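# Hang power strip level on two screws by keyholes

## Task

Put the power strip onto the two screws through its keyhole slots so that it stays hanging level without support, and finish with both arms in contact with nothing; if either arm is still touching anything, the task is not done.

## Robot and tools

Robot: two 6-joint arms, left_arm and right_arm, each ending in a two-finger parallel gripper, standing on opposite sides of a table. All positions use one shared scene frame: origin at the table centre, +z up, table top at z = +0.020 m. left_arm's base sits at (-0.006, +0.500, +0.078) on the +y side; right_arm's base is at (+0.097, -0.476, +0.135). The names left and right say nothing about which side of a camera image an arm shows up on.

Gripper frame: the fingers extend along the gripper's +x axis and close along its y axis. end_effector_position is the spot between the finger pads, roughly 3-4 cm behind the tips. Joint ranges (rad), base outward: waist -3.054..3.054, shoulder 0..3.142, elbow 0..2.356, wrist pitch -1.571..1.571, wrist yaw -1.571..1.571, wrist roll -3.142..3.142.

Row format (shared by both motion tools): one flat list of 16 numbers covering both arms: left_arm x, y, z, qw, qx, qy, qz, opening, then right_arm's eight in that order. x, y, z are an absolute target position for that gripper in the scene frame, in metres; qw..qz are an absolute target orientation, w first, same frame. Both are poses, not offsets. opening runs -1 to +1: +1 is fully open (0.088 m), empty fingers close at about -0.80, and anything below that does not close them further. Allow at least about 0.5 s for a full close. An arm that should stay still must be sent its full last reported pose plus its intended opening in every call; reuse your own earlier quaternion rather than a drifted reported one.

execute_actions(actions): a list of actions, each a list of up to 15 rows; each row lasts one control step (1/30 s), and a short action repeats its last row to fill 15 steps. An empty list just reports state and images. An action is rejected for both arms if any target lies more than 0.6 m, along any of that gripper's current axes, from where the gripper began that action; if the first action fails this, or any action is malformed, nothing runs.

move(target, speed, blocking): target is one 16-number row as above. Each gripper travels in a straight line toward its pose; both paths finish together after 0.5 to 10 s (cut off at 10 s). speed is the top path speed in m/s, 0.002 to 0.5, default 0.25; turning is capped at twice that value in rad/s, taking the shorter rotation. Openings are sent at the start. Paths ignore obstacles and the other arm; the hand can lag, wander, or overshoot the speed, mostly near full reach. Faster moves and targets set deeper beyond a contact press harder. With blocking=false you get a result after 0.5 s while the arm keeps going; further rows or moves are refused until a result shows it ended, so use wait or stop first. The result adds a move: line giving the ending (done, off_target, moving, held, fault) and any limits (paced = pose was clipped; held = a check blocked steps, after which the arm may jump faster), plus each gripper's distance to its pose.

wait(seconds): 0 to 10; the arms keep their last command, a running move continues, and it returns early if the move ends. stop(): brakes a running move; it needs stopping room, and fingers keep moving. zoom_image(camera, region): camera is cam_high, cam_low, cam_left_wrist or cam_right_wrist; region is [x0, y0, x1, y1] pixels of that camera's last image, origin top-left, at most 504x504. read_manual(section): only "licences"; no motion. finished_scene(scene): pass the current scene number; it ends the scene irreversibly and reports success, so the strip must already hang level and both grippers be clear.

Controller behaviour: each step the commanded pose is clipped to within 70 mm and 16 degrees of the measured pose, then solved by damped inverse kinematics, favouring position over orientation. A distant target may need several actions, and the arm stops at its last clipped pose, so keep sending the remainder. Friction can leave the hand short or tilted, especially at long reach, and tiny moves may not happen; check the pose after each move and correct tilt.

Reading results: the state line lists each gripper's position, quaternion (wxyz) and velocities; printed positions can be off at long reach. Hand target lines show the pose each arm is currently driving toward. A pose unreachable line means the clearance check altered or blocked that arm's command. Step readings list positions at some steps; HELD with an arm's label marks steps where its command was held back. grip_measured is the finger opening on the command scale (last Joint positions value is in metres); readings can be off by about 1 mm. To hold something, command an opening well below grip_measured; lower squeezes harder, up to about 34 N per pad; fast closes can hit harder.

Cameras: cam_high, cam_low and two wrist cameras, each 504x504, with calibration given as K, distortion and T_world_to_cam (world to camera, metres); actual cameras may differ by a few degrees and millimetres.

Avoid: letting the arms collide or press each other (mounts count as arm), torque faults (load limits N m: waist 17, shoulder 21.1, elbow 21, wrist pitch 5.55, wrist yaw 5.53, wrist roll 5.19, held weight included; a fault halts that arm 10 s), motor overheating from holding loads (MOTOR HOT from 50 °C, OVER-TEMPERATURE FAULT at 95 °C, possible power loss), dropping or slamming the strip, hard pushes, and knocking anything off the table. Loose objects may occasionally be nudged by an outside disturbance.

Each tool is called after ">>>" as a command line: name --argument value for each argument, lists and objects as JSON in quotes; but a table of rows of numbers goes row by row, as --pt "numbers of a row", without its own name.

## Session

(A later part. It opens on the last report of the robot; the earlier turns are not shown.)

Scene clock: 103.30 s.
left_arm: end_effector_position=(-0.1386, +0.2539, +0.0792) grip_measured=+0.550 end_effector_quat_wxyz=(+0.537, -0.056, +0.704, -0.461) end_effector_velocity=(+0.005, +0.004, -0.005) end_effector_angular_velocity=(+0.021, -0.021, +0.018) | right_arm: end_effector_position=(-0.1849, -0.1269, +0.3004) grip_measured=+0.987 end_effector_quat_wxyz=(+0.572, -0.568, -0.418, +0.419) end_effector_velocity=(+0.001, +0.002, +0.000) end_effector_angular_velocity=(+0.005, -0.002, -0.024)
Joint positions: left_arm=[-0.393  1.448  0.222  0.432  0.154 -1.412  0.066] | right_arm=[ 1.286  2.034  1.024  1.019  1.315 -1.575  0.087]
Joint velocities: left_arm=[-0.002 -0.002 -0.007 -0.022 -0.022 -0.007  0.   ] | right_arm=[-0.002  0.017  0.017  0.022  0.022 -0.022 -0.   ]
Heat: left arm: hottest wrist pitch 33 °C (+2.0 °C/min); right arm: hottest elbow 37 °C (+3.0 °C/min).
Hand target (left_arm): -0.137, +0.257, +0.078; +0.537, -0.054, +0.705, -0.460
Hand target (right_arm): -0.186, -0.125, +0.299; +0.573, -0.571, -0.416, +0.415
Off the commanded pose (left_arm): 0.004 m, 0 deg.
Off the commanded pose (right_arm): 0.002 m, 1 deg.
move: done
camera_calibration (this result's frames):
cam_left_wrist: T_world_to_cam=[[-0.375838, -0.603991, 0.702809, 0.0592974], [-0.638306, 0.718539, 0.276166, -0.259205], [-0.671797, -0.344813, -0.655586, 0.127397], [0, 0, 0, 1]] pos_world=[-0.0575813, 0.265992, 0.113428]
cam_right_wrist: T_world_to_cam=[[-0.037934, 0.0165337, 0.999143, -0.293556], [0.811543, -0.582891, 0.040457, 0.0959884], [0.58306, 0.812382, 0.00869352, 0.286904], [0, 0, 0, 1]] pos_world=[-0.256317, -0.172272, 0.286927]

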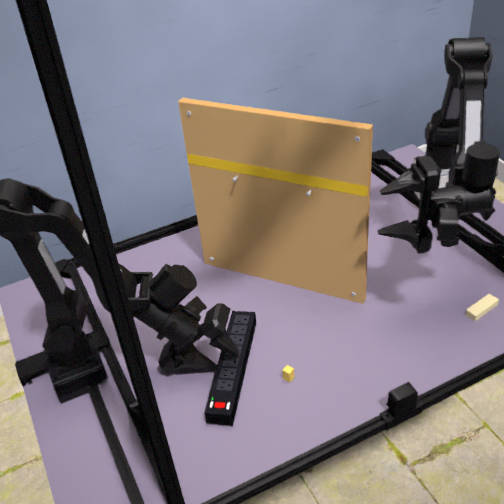

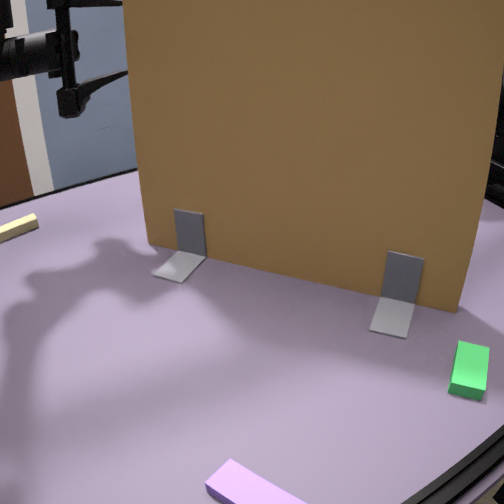

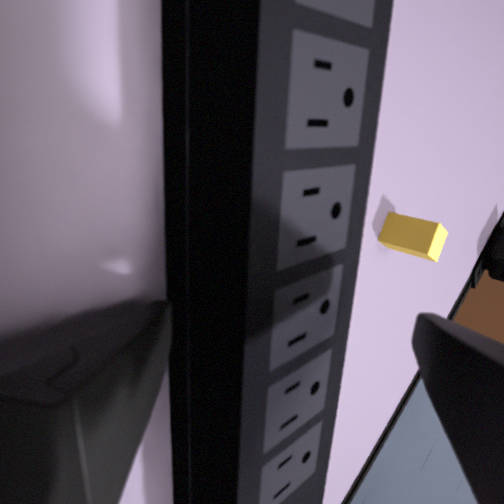

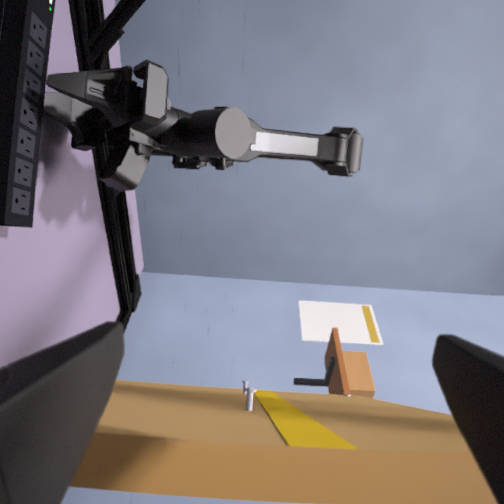

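>>> move --target '[-0.158,0.228,0.15,0.6721,0.2197,0.6721,-0.2197,0.58, -0.185,-0.125,0.30,0.572,-0.572,-0.4156,0.4156,1]' --speed 0.3

Scene clock: 108.77 s.
left_arm: end_effector_position=(-0.1567, +0.2294, +0.1517) grip_measured=+0.580 end_effector_quat_wxyz=(+0.672, +0.215, +0.674, -0.220) end_effector_velocity=(+0.001, +0.003, +0.001) end_effector_angular_velocity=(+0.031, -0.009, -0.005) | right_arm: end_effector_position=(-0.1849, -0.1264, +0.2985) grip_measured=+0.987 end_effector_quat_wxyz=(+0.568, -0.574, -0.419, +0.416) end_effector_velocity=(+0.000, +0.001, -0.002) end_effector_angular_velocity=(-0.009, -0.017, +0.005)
Joint positions: left_arm=[-0.489  1.747  1.219 -1.035  0.001 -1.452  0.067] | right_arm=[ 1.285  2.037  1.026  1.007  1.316 -1.576  0.087]
Joint velocities: left_arm=[ 0.002  0.012  0.017 -0.037  0.007  0.007 -0.   ] | right_arm=[-0.002  0.002 -0.002 -0.007 -0.007 -0.007 -0.   ]
Heat: left arm: hottest wrist pitch 32 °C (+1.0 °C/min); right arm: hottest elbow 37 °C (+3.0 °C/min).
Hand target (left_arm): -0.158, +0.228, +0.150; +0.674, +0.217, +0.671, -0.218
Hand target (right_arm): -0.185, -0.125, +0.300; +0.572, -0.572, -0.416, +0.416
Off the commanded pose (left_arm): 0.003 m, 1 deg.
Off the commanded pose (right_arm): 0.002 m, 1 deg.
move: done
camera_calibration (this result's frames):
cam_left_wrist: T_world_to_cam=[[-0.540262, -0.841497, -0.000760592, 0.12218], [-0.790892, 0.507463, 0.342011, -0.258645], [-0.287415, 0.185377, -0.939695, 0.136079], [0, 0, 0, 1]] pos_world=[-0.0994397, 0.208841, 0.216426]
cam_right_wrist: T_world_to_cam=[[-0.0506682, 0.0241091, 0.998425, -0.292876], [0.809594, -0.584389, 0.0551967, 0.0913932], [0.584799, 0.811116, 0.0100914, 0.286299], [0, 0, 0, 1]] pos_world=[-0.256258, -0.171751, 0.284481]

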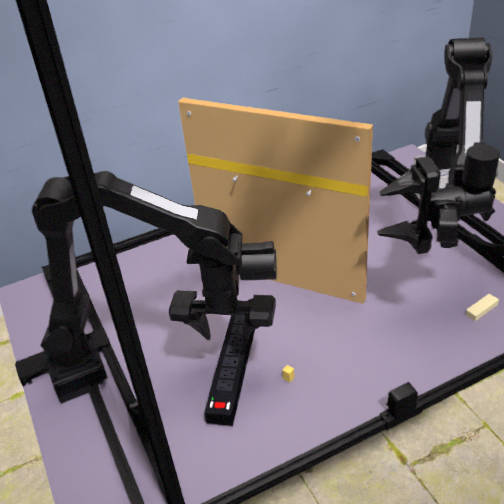

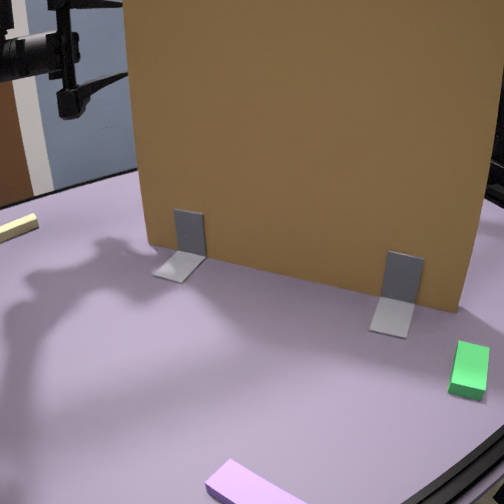

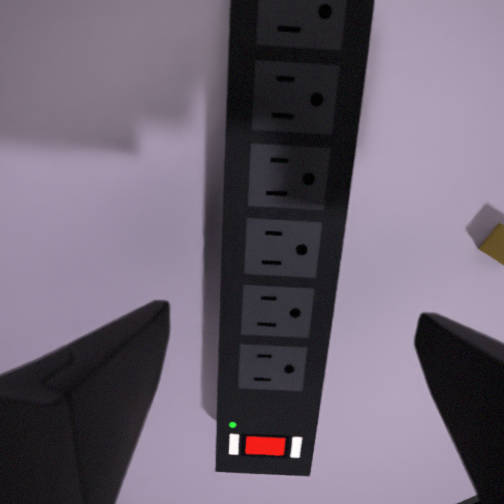

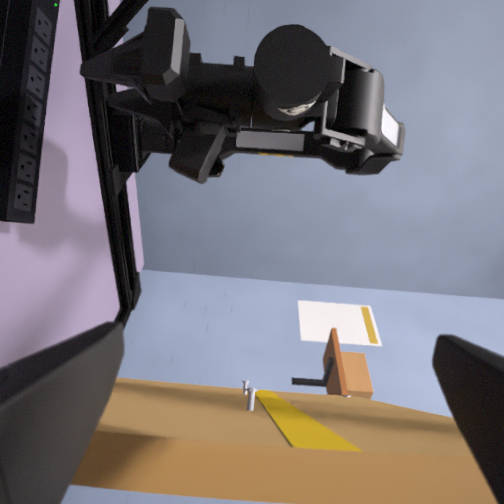

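>>> move --target '[-0.153,0.223,0.061,0.6721,0.2197,0.6721,-0.2197,0.8, -0.185,-0.125,0.30,0.572,-0.572,-0.4156,0.4156,1]' --speed 0.12

Scene clock: 112.70 s.
left_arm: end_effector_position=(-0.1561, +0.2203, +0.0680) grip_measured=+0.800 end_effector_quat_wxyz=(+0.670, +0.213, +0.674, -0.227) end_effector_velocity=(+0.004, -0.001, -0.004) end_effector_angular_velocity=(-0.004, -0.022, +0.025) | right_arm: end_effector_position=(-0.1849, -0.1264, +0.2986) grip_measured=+0.987 end_effector_quat_wxyz=(+0.568, -0.573, -0.419, +0.416) end_effector_velocity=(+0.005, +0.001, -0.002) end_effector_angular_velocity=(-0.004, -0.003, -0.015)
Joint positions: left_arm=[-0.474  1.905  1.052 -0.697  0.001 -1.428  0.078] | right_arm=[ 1.285  2.037  1.026  1.007  1.316 -1.576  0.087]
Joint velocities: left_arm=[ 0.002  0.012 -0.002  0.007 -0.022 -0.022  0.   ] | right_arm=[-0.007 -0.002 -0.007 -0.007  0.007  0.007 -0.   ]
Heat: left arm: hottest wrist pitch 32 °C (+2.0 °C/min); right arm: hottest elbow 37 °C (+3.0 °C/min).
Hand target (left_arm): -0.153, +0.224, +0.061; +0.672, +0.220, +0.672, -0.220
Hand target (right_arm): -0.185, -0.125, +0.300; +0.572, -0.572, -0.416, +0.416
Off the commanded pose (left_arm): 0.008 m, 1 deg.
Off the commanded pose (right_arm): 0.002 m, 1 deg.
move: done
camera_calibration (this result's frames):
cam_left_wrist: T_world_to_cam=[[-0.546946, -0.837068, 0.0129373, 0.111789], [-0.784645, 0.517957, 0.340665, -0.226112], [-0.291861, 0.176174, -0.940096, 0.0605978], [0, 0, 0, 1]] pos_world=[-0.0985892, 0.200016, 0.13255]
cam_right_wrist: T_world_to_cam=[[-0.0499745, 0.0238088, 0.998467, -0.292908], [0.809409, -0.584715, 0.0544547, 0.0915457], [0.585115, 0.810889, 0.00994978, 0.286356], [0, 0, 0, 1]] pos_world=[-0.256287, -0.171701, 0.284625]

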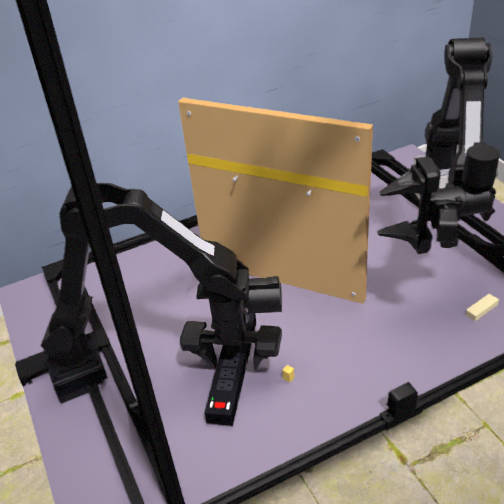

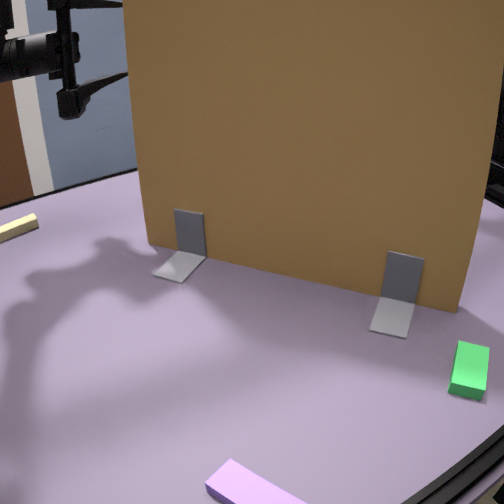

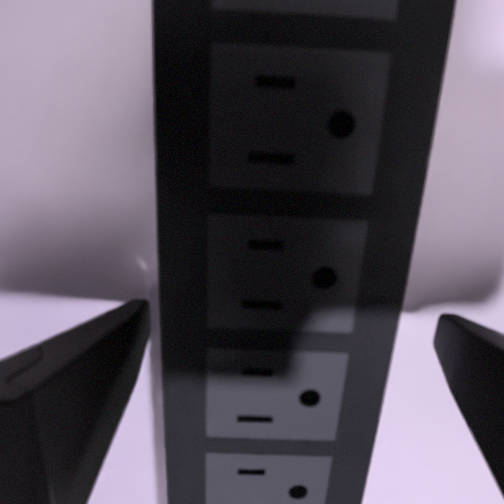

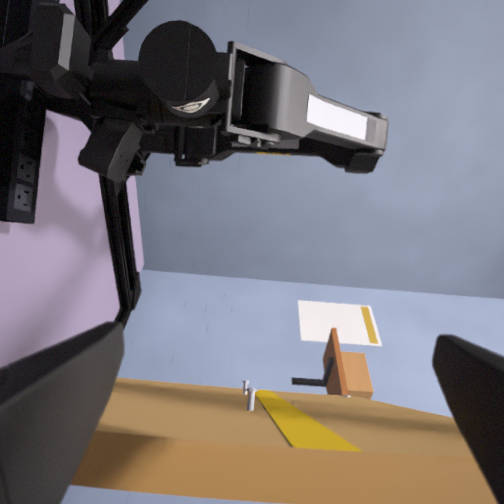

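>>> execute_actions --actions '[[[-0.150,0.227,0.059,0.6721,0.2197,0.6721,-0.2197,0.8, -0.185,-0.125,0.30,0.572,-0.572,-0.4156,0.4156,1],[-0.149,0.228,0.058,0.6721,0.2197,0.6721,-0.2197,0.8, -0.185,-0.125,0.30,0.572,-0.572,-0.4156,0.4156,1],[-0.147,0.229,0.057,0.6721,0.2197,0.6721,-0.2197,0.8, -0.185,-0.125,0.30,0.572,-0.572,-0.4156,0.4156,1]],[[-0.147,0.229,0.057,0.6721,0.2197,0.6721,-0.2197,0.45, -0.185,-0.125,0.30,0.572,-0.572,-0.4156,0.4156,1]]]'

Scene clock: 116.57 s.
left_arm: end_effector_position=(-0.1497, +0.2267, +0.0594) grip_measured=+0.457 end_effector_quat_wxyz=(+0.671, +0.217, +0.673, -0.223) end_effector_velocity=(+0.003, +0.004, +0.002) end_effector_angular_velocity=(+0.012, -0.014, +0.020) | right_arm: end_effector_position=(-0.1850, -0.1264, +0.2985) grip_measured=+0.987 end_effector_quat_wxyz=(+0.568, -0.574, -0.419, +0.416) end_effector_velocity=(+0.002, +0.000, -0.002) end_effector_angular_velocity=(-0.009, -0.017, -0.010)
Joint positions: left_arm=[-0.465  1.906  1.012 -0.668  0.001 -1.42   0.061] | right_arm=[ 1.285  2.037  1.027  1.006  1.316 -1.576  0.087]
Joint velocities: left_arm=[-0.002 -0.007 -0.002 -0.022 -0.007 -0.022 -0.003] | right_arm=[-0.002  0.002 -0.002 -0.007  0.007 -0.007 -0.   ]
Heat: left arm: hottest wrist pitch 31 °C (+1.0 °C/min); right arm: hottest elbow 36 °C (+2.0 °C/min).
Hand target (left_arm): -0.147, +0.229, +0.057; +0.672, +0.220, +0.672, -0.220
Hand target (right_arm): -0.185, -0.125, +0.300; +0.572, -0.572, -0.416, +0.416
Off the commanded pose (left_arm): 0.004 m, 0 deg.
Off the commanded pose (right_arm): 0.002 m, 1 deg.
Step readings (end_effector_position; steps 1 to 15: 1st action; 16 to 30: 2nd action):
0: left_arm (-0.1561, +0.2201, +0.0675) | right_arm (-0.1850, -0.1264, +0.2985)
1: left_arm (-0.1560, +0.2202, +0.0670) | right_arm (-0.1850, -0.1264, +0.2985)
2: left_arm (-0.1556, +0.2207, +0.0661) | right_arm (-0.1850, -0.1264, +0.2985)
4: left_arm (-0.1535, +0.2230, +0.0636) | right_arm (-0.1850, -0.1264, +0.2985)
8: left_arm (-0.1501, +0.2268, +0.0601) | right_arm (-0.1850, -0.1264, +0.2985)
15: left_arm (-0.1499, +0.2266, +0.0596) | right_arm (-0.1850, -0.1264, +0.2985)
16: left_arm (-0.1497, +0.2267, +0.0595) | right_arm (-0.1850, -0.1264, +0.2985)
17: left_arm (-0.1498, +0.2266, +0.0595) | right_arm (-0.1850, -0.1264, +0.2985)
19: left_arm (-0.1497, +0.2266, +0.0594) | right_arm (-0.1850, -0.1264, +0.2985)
23: left_arm (-0.1497, +0.2266, +0.0594) | right_arm (-0.1850, -0.1264, +0.2985)
30: end_effector_position above
camera_calibration (this result's frames):
cam_left_wrist: T_world_to_cam=[[-0.546985, -0.837142, 0.0000238388, 0.121538], [-0.786747, 0.514067, 0.341708, -0.221001], [-0.28607, 0.18689, -0.939806, 0.0516325], [0, 0, 0, 1]] pos_world=[-0.0926217, 0.205704, 0.124039]
cam_right_wrist: T_world_to_cam=[[-0.0502968, 0.0240117, 0.998446, -0.292855], [0.809391, -0.584704, 0.0548348, 0.0915244], [0.585112, 0.810891, 0.00997388, 0.286355], [0, 0, 0, 1]] pos_world=[-0.256359, -0.171656, 0.284525]

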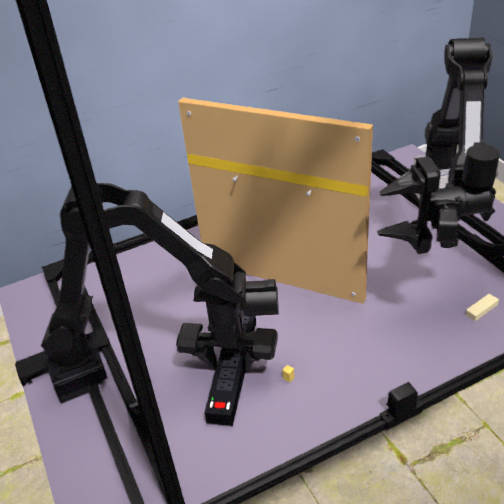

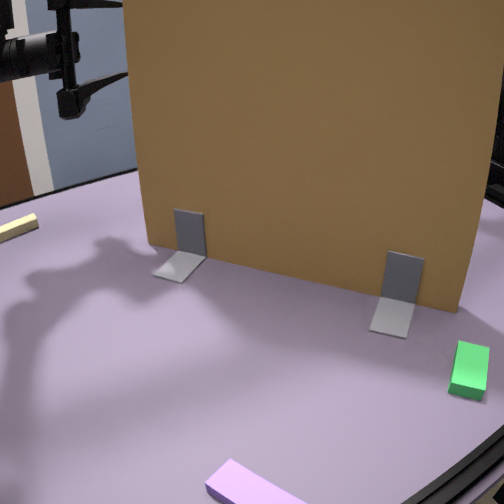

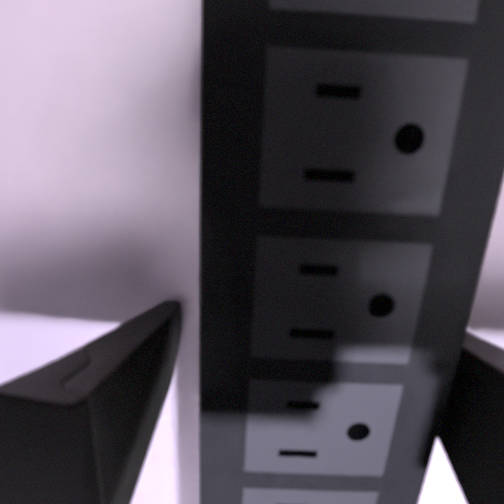

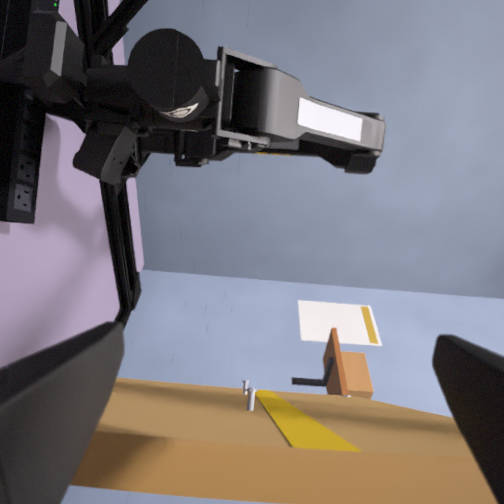

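>>> execute_actions --actions '[[[-0.149,0.227,0.060,0.6721,0.2197,0.6721,-0.2197,0.38, -0.185,-0.125,0.30,0.572,-0.572,-0.4156,0.4156,1],[-0.149,0.227,0.060,0.6721,0.2197,0.6721,-0.2197,0.33, -0.185,-0.125,0.30,0.572,-0.572,-0.4156,0.4156,1],[-0.149,0.227,0.060,0.6721,0.2197,0.6721,-0.2197,0.28, -0.185,-0.125,0.30,0.572,-0.572,-0.4156,0.4156,1],[-0.149,0.227,0.060,0.6721,0.2197,0.6721,-0.2197,0.23, -0.185,-0.125,0.30,0.572,-0.572,-0.4156,0.4156,1],[-0.149,0.227,0.060,0.6721,0.2197,0.6721,-0.2197,0.18, -0.185,-0.125,0.30,0.572,-0.572,-0.4156,0.4156,1],[-0.149,0.227,0.060,0.6721,0.2197,0.6721,-0.2197,0.12, -0.185,-0.125,0.30,0.572,-0.572,-0.4156,0.4156,1],[-0.149,0.227,0.060,0.6721,0.2197,0.6721,-0.2197,0.05, -0.185,-0.125,0.30,0.572,-0.572,-0.4156,0.4156,1],[-0.149,0.227,0.060,0.6721,0.2197,0.6721,-0.2197,-0.1, -0.185,-0.125,0.30,0.572,-0.572,-0.4156,0.4156,1],[-0.149,0.227,0.060,0.6721,0.2197,0.6721,-0.2197,-0.3, -0.185,-0.125,0.30,0.572,-0.572,-0.4156,0.4156,1]]]'

>>> move --target '[-0.149,0.227,0.17,0.6721,0.2197,0.6721,-0.2197,-0.3, -0.185,-0.125,0.30,0.572,-0.572,-0.4156,0.4156,1]' --speed 0.2

>>> move --target '[-0.14,0.17,0.30,0.5592,0,0,-0.829,-0.3, -0.185,-0.125,0.30,0.572,-0.572,-0.4156,0.4156,1]' --speed 0.4

Scene clock: 125.20 s.
left_arm: end_effector_position=(-0.1493, +0.2275, +0.0595) grip_measured=+0.229 end_effector_quat_wxyz=(+0.671, +0.219, +0.673, -0.221) end_effector_velocity=(-0.000, +0.002, +0.000) end_effector_angular_velocity=(+0.003, -0.010, +0.015) | right_arm: end_effector_position=(-0.1849, -0.1262, +0.2987) grip_measured=+0.987 end_effector_quat_wxyz=(+0.568, -0.573, -0.419, +0.416) end_effector_velocity=(+0.000, +0.001, -0.000) end_effector_angular_velocity=(-0.006, -0.013, +0.005)
Joint positions: left_arm=[-0.465  1.906  1.013 -0.674  0.001 -1.42   0.05 ] | right_arm=[ 1.285  2.037  1.027  1.006  1.316 -1.576  0.087]
Joint velocities: left_arm=[-0.007 -0.002 -0.002 -0.007 -0.007 -0.022 -0.   ] | right_arm=[-0.002 -0.002 -0.002 -0.007 -0.007 -0.007 -0.   ]
Heat: left arm: hottest shoulder 30 °C (+0.0 °C/min); right arm: hottest elbow 36 °C (+1.0 °C/min).
Hand target (left_arm): -0.149, +0.227, +0.060; +0.672, +0.220, +0.672, -0.220
Hand target (right_arm): -0.185, -0.125, +0.300; +0.572, -0.572, -0.416, +0.416
Off the commanded pose (left_arm): 0.001 m, 0 deg.
Off the commanded pose (right_arm): 0.002 m, 1 deg.
Step readings (end_effector_position):
0: left_arm (-0.1496, +0.2268, +0.0593) | right_arm (-0.1849, -0.1262, +0.2987)
1: left_arm (-0.1496, +0.2268, +0.0593) | right_arm (-0.1849, -0.1262, +0.2987)
2: left_arm (-0.1496, +0.2270, +0.0593) | right_arm (-0.1849, -0.1262, +0.2987)
4: left_arm (-0.1494, +0.2273, +0.0593) | right_arm (-0.1849, -0.1262, +0.2987)
8: left_arm (-0.1493, +0.2275, +0.0595) | right_arm (-0.1849, -0.1262, +0.2987)
15: end_effector_position above
camera_calibration (this result's frames):
cam_left_wrist: T_world_to_cam=[[-0.546979, -0.837132, -0.00491192, 0.12279], [-0.787533, 0.512564, 0.342156, -0.22094], [-0.283912, 0.19102, -0.93963, 0.0511099], [0, 0, 0, 1]] pos_world=[-0.0923233, 0.206275, 0.124224]
cam_right_wrist: T_world_to_cam=[[-0.0496024, 0.0237125, 0.998488, -0.292886], [0.809205, -0.585031, 0.0540929, 0.0916863], [0.585429, 0.810664, 0.00983067, 0.286265], [0, 0, 0, 1]] pos_world=[-0.256309, -0.171481, 0.284669]

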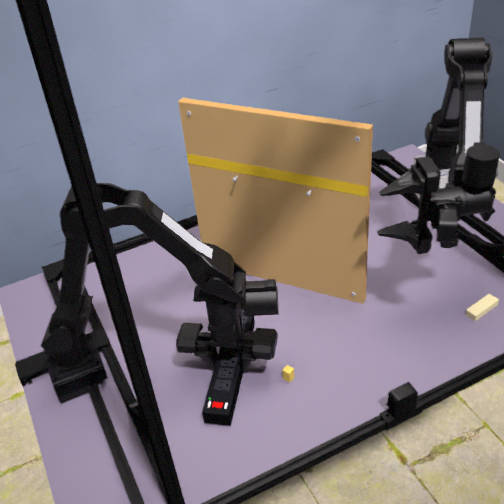

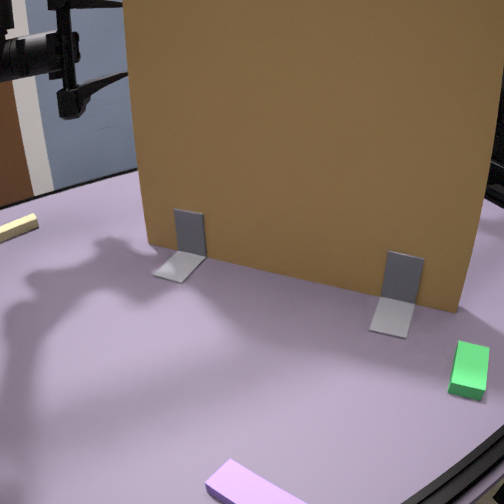

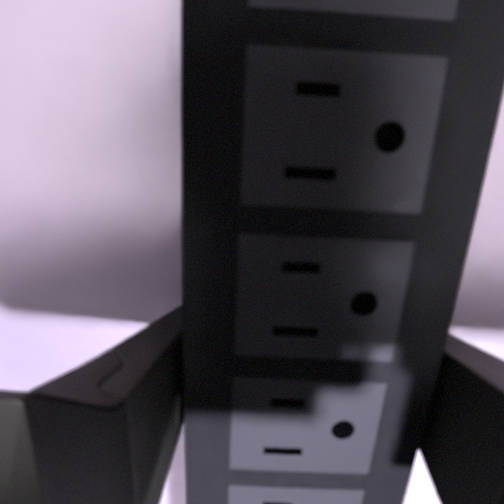

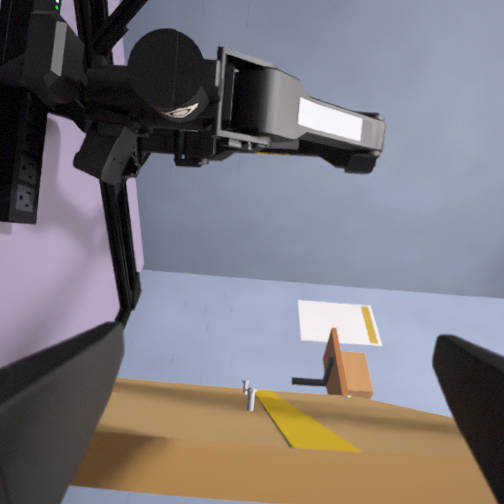

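Scene clock: 126.30 s.
left_arm: end_effector_position=(-0.1465, +0.2325, +0.1561) grip_measured=+0.229 end_effector_quat_wxyz=(+0.674, +0.236, +0.669, -0.204) end_effector_velocity=(+0.000, -0.000, +0.009) end_effector_angular_velocity=(-0.002, -0.009, +0.034) | right_arm: end_effector_position=(-0.1849, -0.1262, +0.2988) grip_measured=+0.987 end_effector_quat_wxyz=(+0.568, -0.573, -0.419, +0.416) end_effector_velocity=(+0.001, +0.000, -0.002) end_effector_angular_velocity=(-0.009, -0.017, +0.005)
Joint positions: left_arm=[-0.465  1.758  1.248 -1.107  0.    -1.419  0.05 ] | right_arm=[ 1.285  2.037  1.028  1.006  1.316 -1.576  0.087]
Joint velocities: left_arm=[-0.002 -0.007  0.027 -0.037 -0.007 -0.037 -0.   ] | right_arm=[-0.002 -0.002 -0.007 -0.007 -0.007 -0.007 -0.   ]
Heat: left arm: hottest shoulder 31 °C (+1.0 °C/min); right arm: hottest elbow 36 °C (+1.0 °C/min).
Hand target (left_arm): -0.149, +0.227, +0.170; +0.672, +0.220, +0.672, -0.220
Hand target (right_arm): -0.185, -0.125, +0.300; +0.572, -0.572, -0.416, +0.416
Off the commanded pose (left_arm): 0.015 m, 3 deg.
Off the commanded pose (right_arm): 0.002 m, 1 deg.
move: off_target (left_arm)
camera_calibration (this result's frames):
cam_left_wrist: T_world_to_cam=[[-0.546627, -0.835659, -0.0535938, 0.136264], [-0.795447, 0.498193, 0.345063, -0.252613], [-0.261655, 0.231252, -0.937048, 0.135223], [0, 0, 0, 1]] pos_world=[-0.091073, 0.20845, 0.221181]
cam_right_wrist: T_world_to_cam=[[-0.0492801, 0.0235094, 0.998508, -0.292971], [0.809223, -0.585042, 0.0537127, 0.0918627], [0.585432, 0.810662, 0.00980656, 0.286276], [0, 0, 0, 1]] pos_world=[-0.25637, -0.171442, 0.284793]

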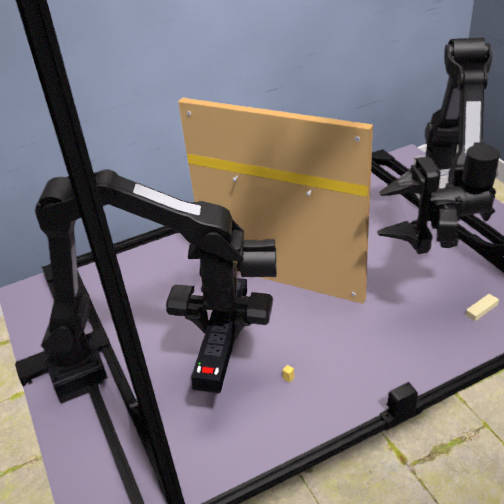

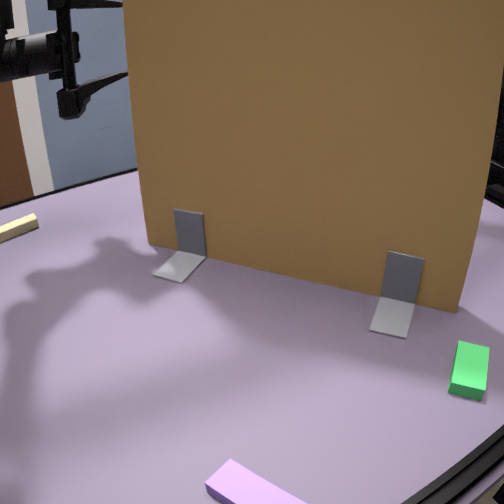

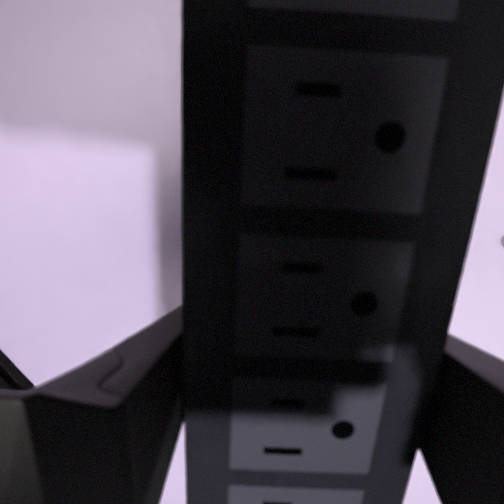

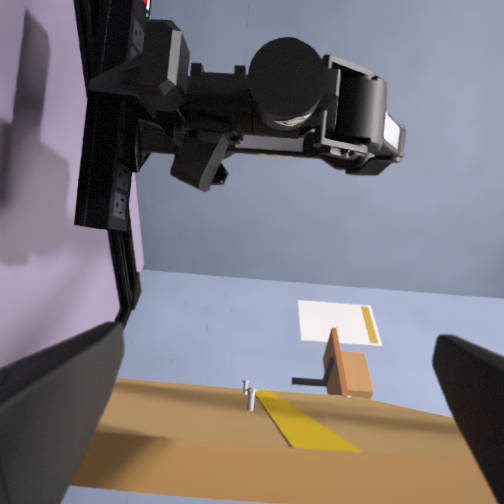

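Scene clock: 129.47 s.
left_arm: end_effector_position=(-0.1411, +0.1700, +0.2830) grip_measured=+0.230 end_effector_quat_wxyz=(+0.555, +0.019, +0.016, -0.831) end_effector_velocity=(-0.000, -0.000, +0.003) end_effector_angular_velocity=(-0.007, +0.027, -0.004) | right_arm: end_effector_position=(-0.1849, -0.1262, +0.2988) grip_measured=+0.987 end_effector_quat_wxyz=(+0.568, -0.573, -0.419, +0.416) end_effector_velocity=(+0.001, +0.001, +0.001) end_effector_angular_velocity=(-0.004, -0.009, +0.005)
Joint positions: left_arm=[-0.367  1.205  0.402  0.754  0.01  -0.005  0.05 ] | right_arm=[ 1.285  2.037  1.028  1.006  1.316 -1.576  0.087]
Joint velocities: left_arm=[ 0.002  0.002 -0.002  0.022  0.007 -0.022 -0.   ] | right_arm=[-0.002 -0.007 -0.002 -0.007 -0.007 -0.007 -0.   ]
Heat: left arm: hottest shoulder 31 °C (+1.0 °C/min); right arm: hottest elbow 36 °C (+1.0 °C/min).
Hand target (left_arm): -0.141, +0.169, +0.298; -0.554, +0.000, -0.001, +0.832
Hand target (right_arm): -0.185, -0.125, +0.300; +0.572, -0.572, -0.416, +0.416
Off the commanded pose (left_arm): 0.017 m, 3 deg.
Off the commanded pose (right_arm): 0.002 m, 1 deg.
move: off_target (left_arm)
camera_calibration (this result's frames):
cam_left_wrist: T_world_to_cam=[[-0.926495, 0.3717, 0.0587027, -0.196871], [0.0940012, 0.379656, -0.92034, 0.24274], [-0.364377, -0.847172, -0.386689, 0.283104], [0, 0, 0, 1]] pos_world=[-0.102061, 0.220857, 0.344434]
cam_right_wrist: T_world_to_cam=[[-0.0492801, 0.0235094, 0.998508, -0.292971], [0.809223, -0.585042, 0.0537127, 0.0918627], [0.585432, 0.810662, 0.00980656, 0.286276], [0, 0, 0, 1]] pos_world=[-0.25637, -0.171442, 0.284793]

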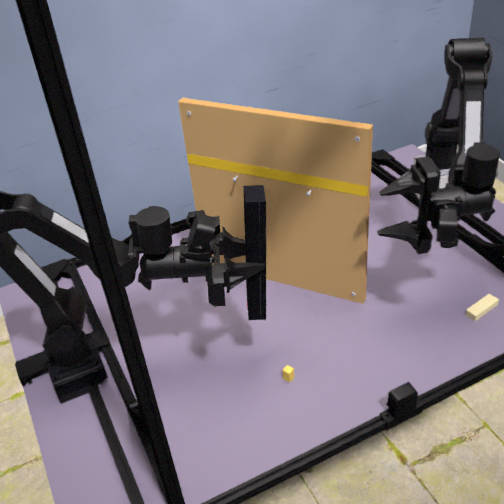

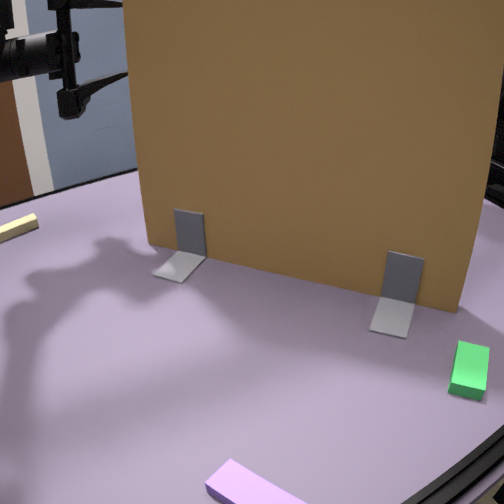

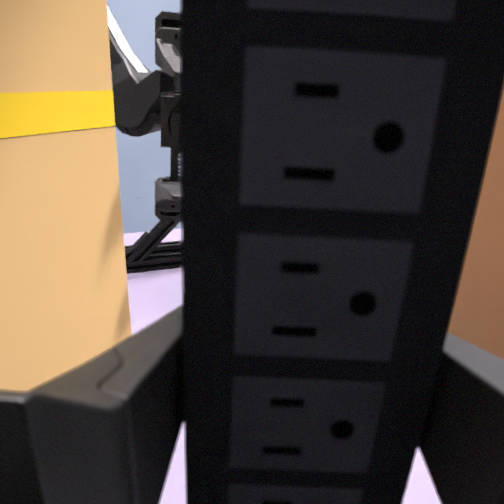

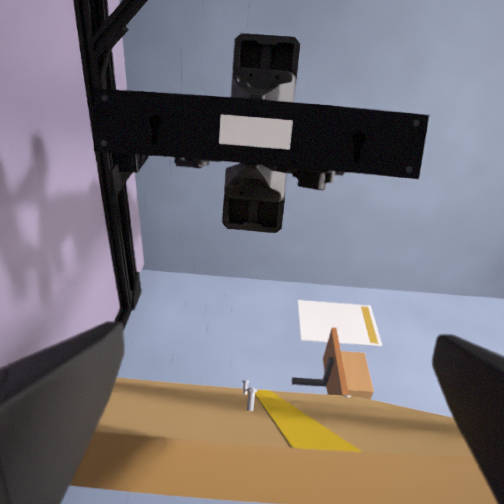

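>>> zoom_image --camera "cam_right_wrist" --region '[310, 85, 440, 195]'

>>> zoom_image --camera "cam_right_wrist" --region '[80, 70, 210, 180]'

>>> zoom_image --camera "cam_right_wrist" --region '[200, 70, 320, 190]'

>>> zoom_image --camera "cam_right_wrist" --region '[215, 360, 295, 440]'

Region (310, 85, 440, 195) of cam_right_wrist's 504x504 image, scaled by 3.877, with more detail than that image has; it fills the top 426 rows of this view, and the rest is white.

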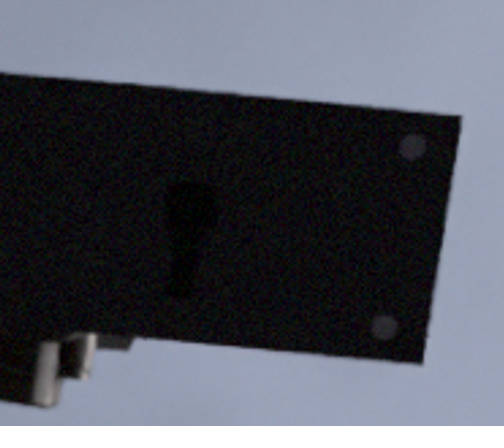

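Region (80, 70, 210, 180) of cam_right_wrist's 504x504 image, scaled by 3.877, with more detail than that image has; it fills the top 426 rows of this view, and the rest is white.

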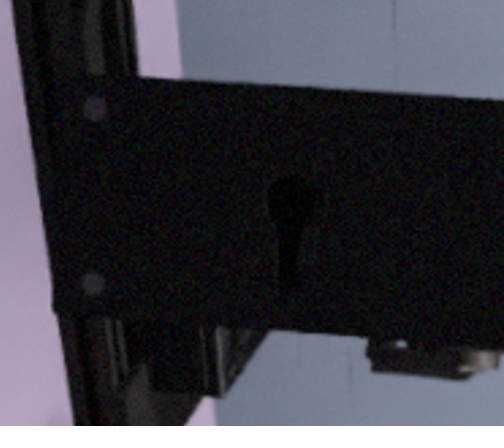

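Region (200, 70, 320, 190) of cam_right_wrist's 504x504 image, scaled by 4.200, with more detail than that image has.

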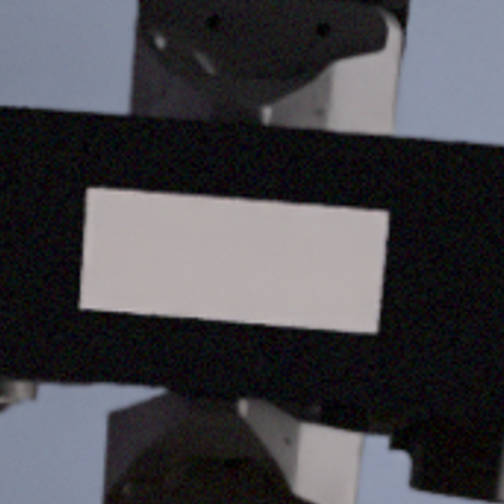

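Region (215, 360, 295, 440) of cam_right_wrist's 504x504 image, scaled by 6.300, with more detail than that image has.

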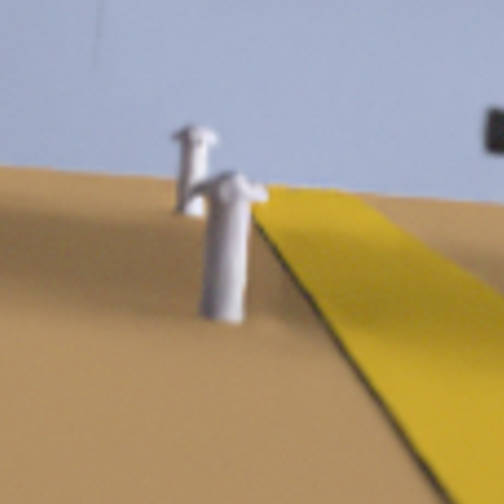

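>>> move --target '[-0.033,0.091,0.265,0.635,0.635,-0.3111,-0.3111,-0.3, -0.185,-0.125,0.30,0.572,-0.572,-0.4156,0.4156,1]' --speed 0.4

Scene clock: 147.27 s.
left_arm: end_effector_position=(-0.0340, +0.0931, +0.2532) grip_measured=+0.230 end_effector_quat_wxyz=(+0.619, +0.647, -0.313, -0.315) end_effector_velocity=(+0.003, +0.001, +0.000) end_effector_angular_velocity=(-0.008, -0.018, +0.024) | right_arm: end_effector_position=(-0.1850, -0.1261, +0.2987) grip_measured=+0.987 end_effector_quat_wxyz=(+0.568, -0.573, -0.419, +0.416) end_effector_velocity=(+0.001, +0.001, -0.001) end_effector_angular_velocity=(-0.002, +0.001, -0.010)
Joint positions: left_arm=[-0.375  1.757  0.709  1.009 -1.04   1.57   0.05 ] | right_arm=[ 1.285  2.038  1.028  1.006  1.316 -1.575  0.087]
Joint velocities: left_arm=[ 0.002  0.017 -0.002  0.051 -0.022  0.037 -0.   ] | right_arm=[-0.002  0.002  0.002 -0.007  0.007  0.007 -0.   ]
Heat: left arm: hottest wrist pitch 38 °C (+6.1 °C/min); right arm: hottest shoulder 36 °C (+0.0 °C/min).
Hand target (left_arm): -0.033, +0.090, +0.265; +0.637, +0.633, -0.312, -0.310
Hand target (right_arm): -0.185, -0.125, +0.300; +0.572, -0.572, -0.416, +0.416
Off the commanded pose (left_arm): 0.012 m, 2 deg.
Off the commanded pose (right_arm): 0.002 m, 1 deg.
move: off_target (left_arm)
camera_calibration (this result's frames):
cam_left_wrist: T_world_to_cam=[[-0.0232789, -0.00352995, -0.999723, 0.266348], [0.542115, 0.840159, -0.0155899, -0.0222609], [0.839982, -0.542328, -0.0176443, 0.164602], [0, 0, 0, 1]] pos_world=[-0.119994, 0.108911, 0.268831]
cam_right_wrist: T_world_to_cam=[[-0.0489171, 0.023394, 0.998529, -0.292884], [0.809242, -0.585048, 0.0533509, 0.0920656], [0.585436, 0.810661, 0.00968745, 0.286318], [0, 0, 0, 1]] pos_world=[-0.256451, -0.171393, 0.284768]

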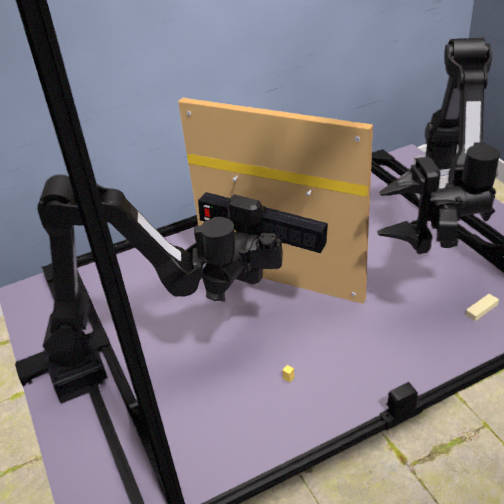

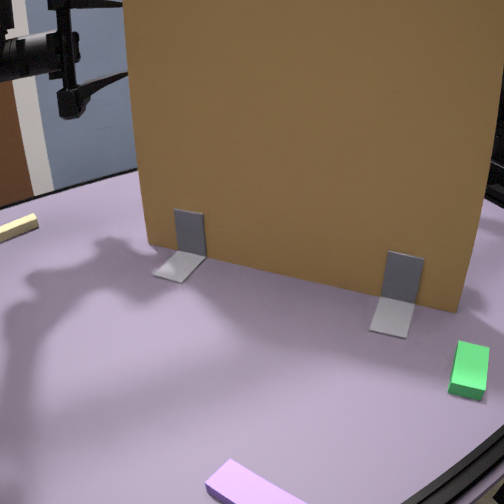

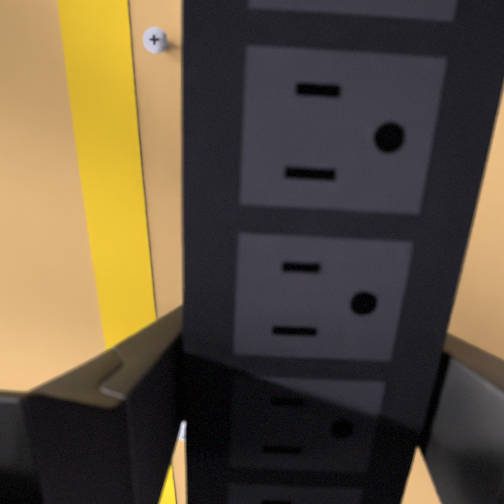

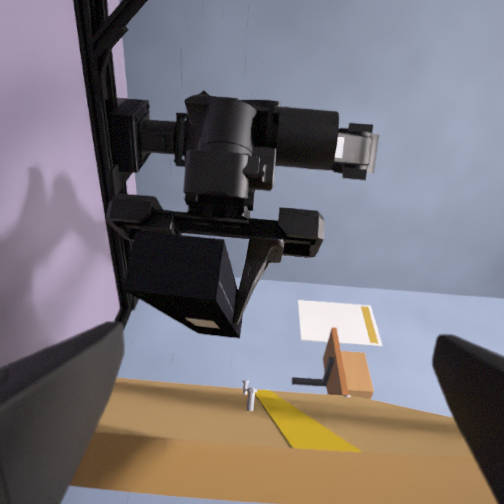

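>>> move --target '[-0.0075,0.058,0.272,0.651,0.623,-0.309,-0.307,-0.3, -0.185,-0.125,0.30,0.572,-0.572,-0.4156,0.4156,1]' --speed 0.06

>>> zoom_image --camera "cam_high" --region '[190, 140, 350, 260]'

>>> zoom_image --camera "cam_right_wrist" --region '[110, 270, 300, 460]'

Scene clock: 168.97 s.
left_arm: end_effector_position=(-0.0075, +0.0638, +0.2564) grip_measured=+0.230 end_effector_quat_wxyz=(+0.632, +0.641, -0.306, -0.309) end_effector_velocity=(+0.002, -0.000, -0.005) end_effector_angular_velocity=(+0.012, +0.009, +0.010) | right_arm: end_effector_position=(-0.1850, -0.1261, +0.2988) grip_measured=+0.987 end_effector_quat_wxyz=(+0.569, -0.573, -0.419, +0.416) end_effector_velocity=(-0.001, -0.001, -0.000) end_effector_angular_velocity=(-0.006, -0.013, +0.010)
Joint positions: left_arm=[-0.272  1.825  0.8    1.008 -0.959  1.566  0.05 ] | right_arm=[ 1.285  2.038  1.028  1.006  1.317 -1.575  0.087]
Joint velocities: left_arm=[ 0.002  0.007  0.002 -0.022 -0.007 -0.022  0.   ] | right_arm=[ 0.002 -0.002 -0.002 -0.007 -0.007 -0.007 -0.   ]
Heat: left arm: hottest wrist pitch 40 °C (+8.0 °C/min); right arm: hottest shoulder 38 °C (+1.0 °C/min).
Hand target (left_arm): -0.008, +0.058, +0.272; +0.651, +0.622, -0.309, -0.307
Hand target (right_arm): -0.185, -0.125, +0.300; +0.572, -0.572, -0.416, +0.416
Off the commanded pose (left_arm): 0.017 m, 3 deg.
Off the commanded pose (right_arm): 0.002 m, 1 deg.
move: off_target (left_arm)
camera_calibration (this result's frames):
cam_left_wrist: T_world_to_cam=[[-0.035763, -0.026822, -0.999, 0.271219], [0.523285, 0.851142, -0.0415852, -0.00610837], [0.851407, -0.524249, -0.0164039, 0.125097], [0, 0, 0, 1]] pos_world=[-0.0936126, 0.0780558, 0.272745]
cam_right_wrist: T_world_to_cam=[[-0.0485866, 0.0232085, 0.998549, -0.292963], [0.809036, -0.585368, 0.0529707, 0.0921073], [0.585748, 0.810436, 0.00966453, 0.28634], [0, 0, 0, 1]] pos_world=[-0.256475, -0.171344, 0.284891]

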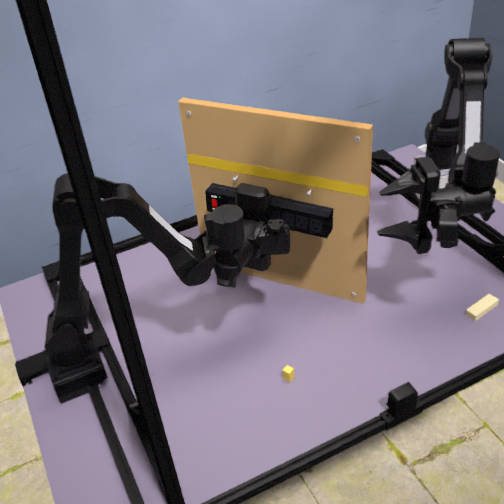

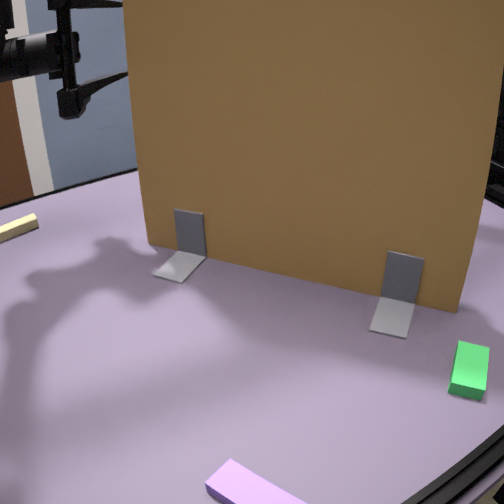

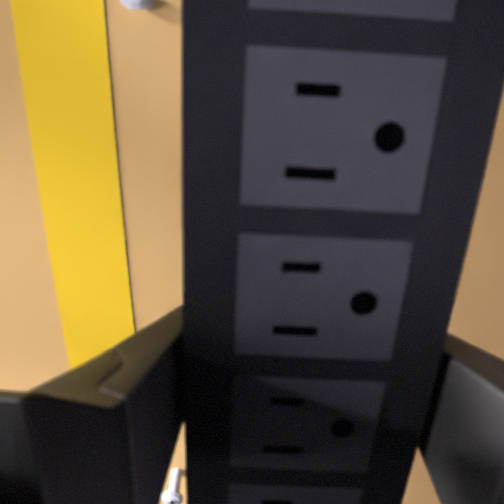

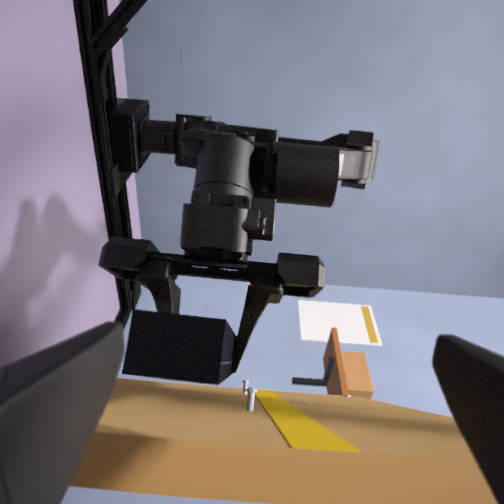

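Region (190, 140, 350, 260) of cam_high's 504x504 image, scaled by 3.150, with more detail than that image has; it fills the top 378 rows of this view, and the rest is white.

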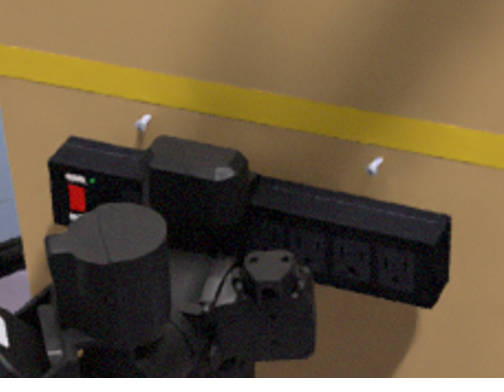

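Region (110, 270, 300, 460) of cam_right_wrist's 504x504 image, scaled by 2.653, with more detail than that image has.

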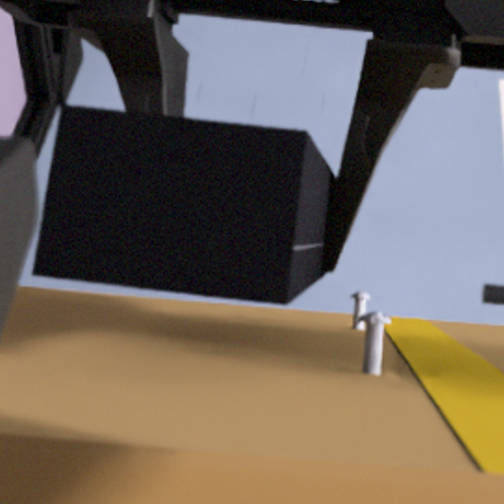

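>>> zoom_image --camera "cam_right_wrist" --region '[200, 310, 290, 420]'

>>> zoom_image --camera "cam_high" --region '[200, 165, 260, 225]'

>>> zoom_image --camera "cam_high" --region '[280, 180, 340, 240]'

Region (200, 310, 290, 420) of cam_right_wrist's 504x504 image, scaled by 4.582, with more detail than that image has; it fills the left 412 columns of this view, and the rest is white.

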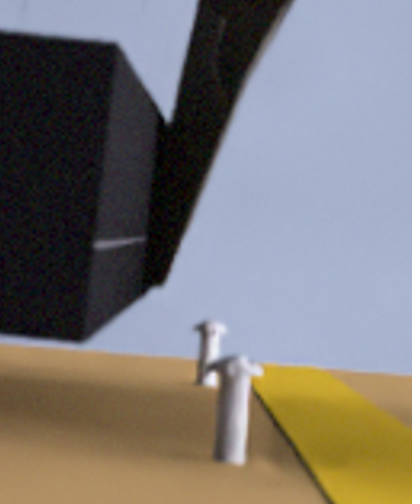

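Region (200, 165, 260, 225) of cam_high's 504x504 image, scaled by 8.400, with more detail than that image has.

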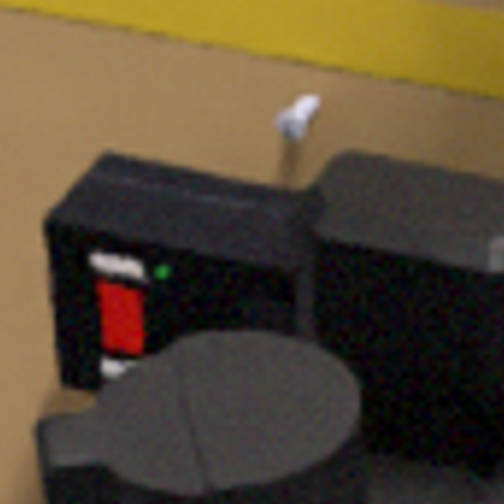

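Region (280, 180, 340, 240) of cam_high's 504x504 image, scaled by 8.400, with more detail than that image has.

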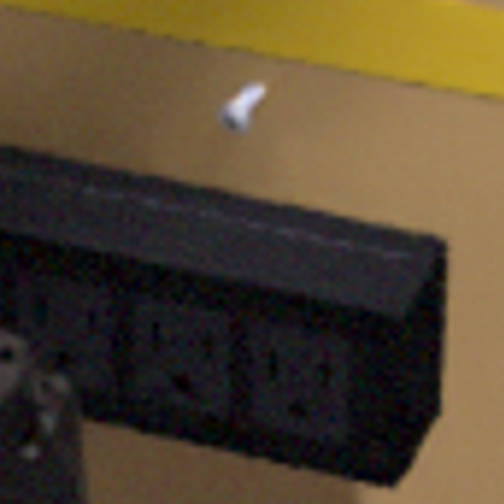

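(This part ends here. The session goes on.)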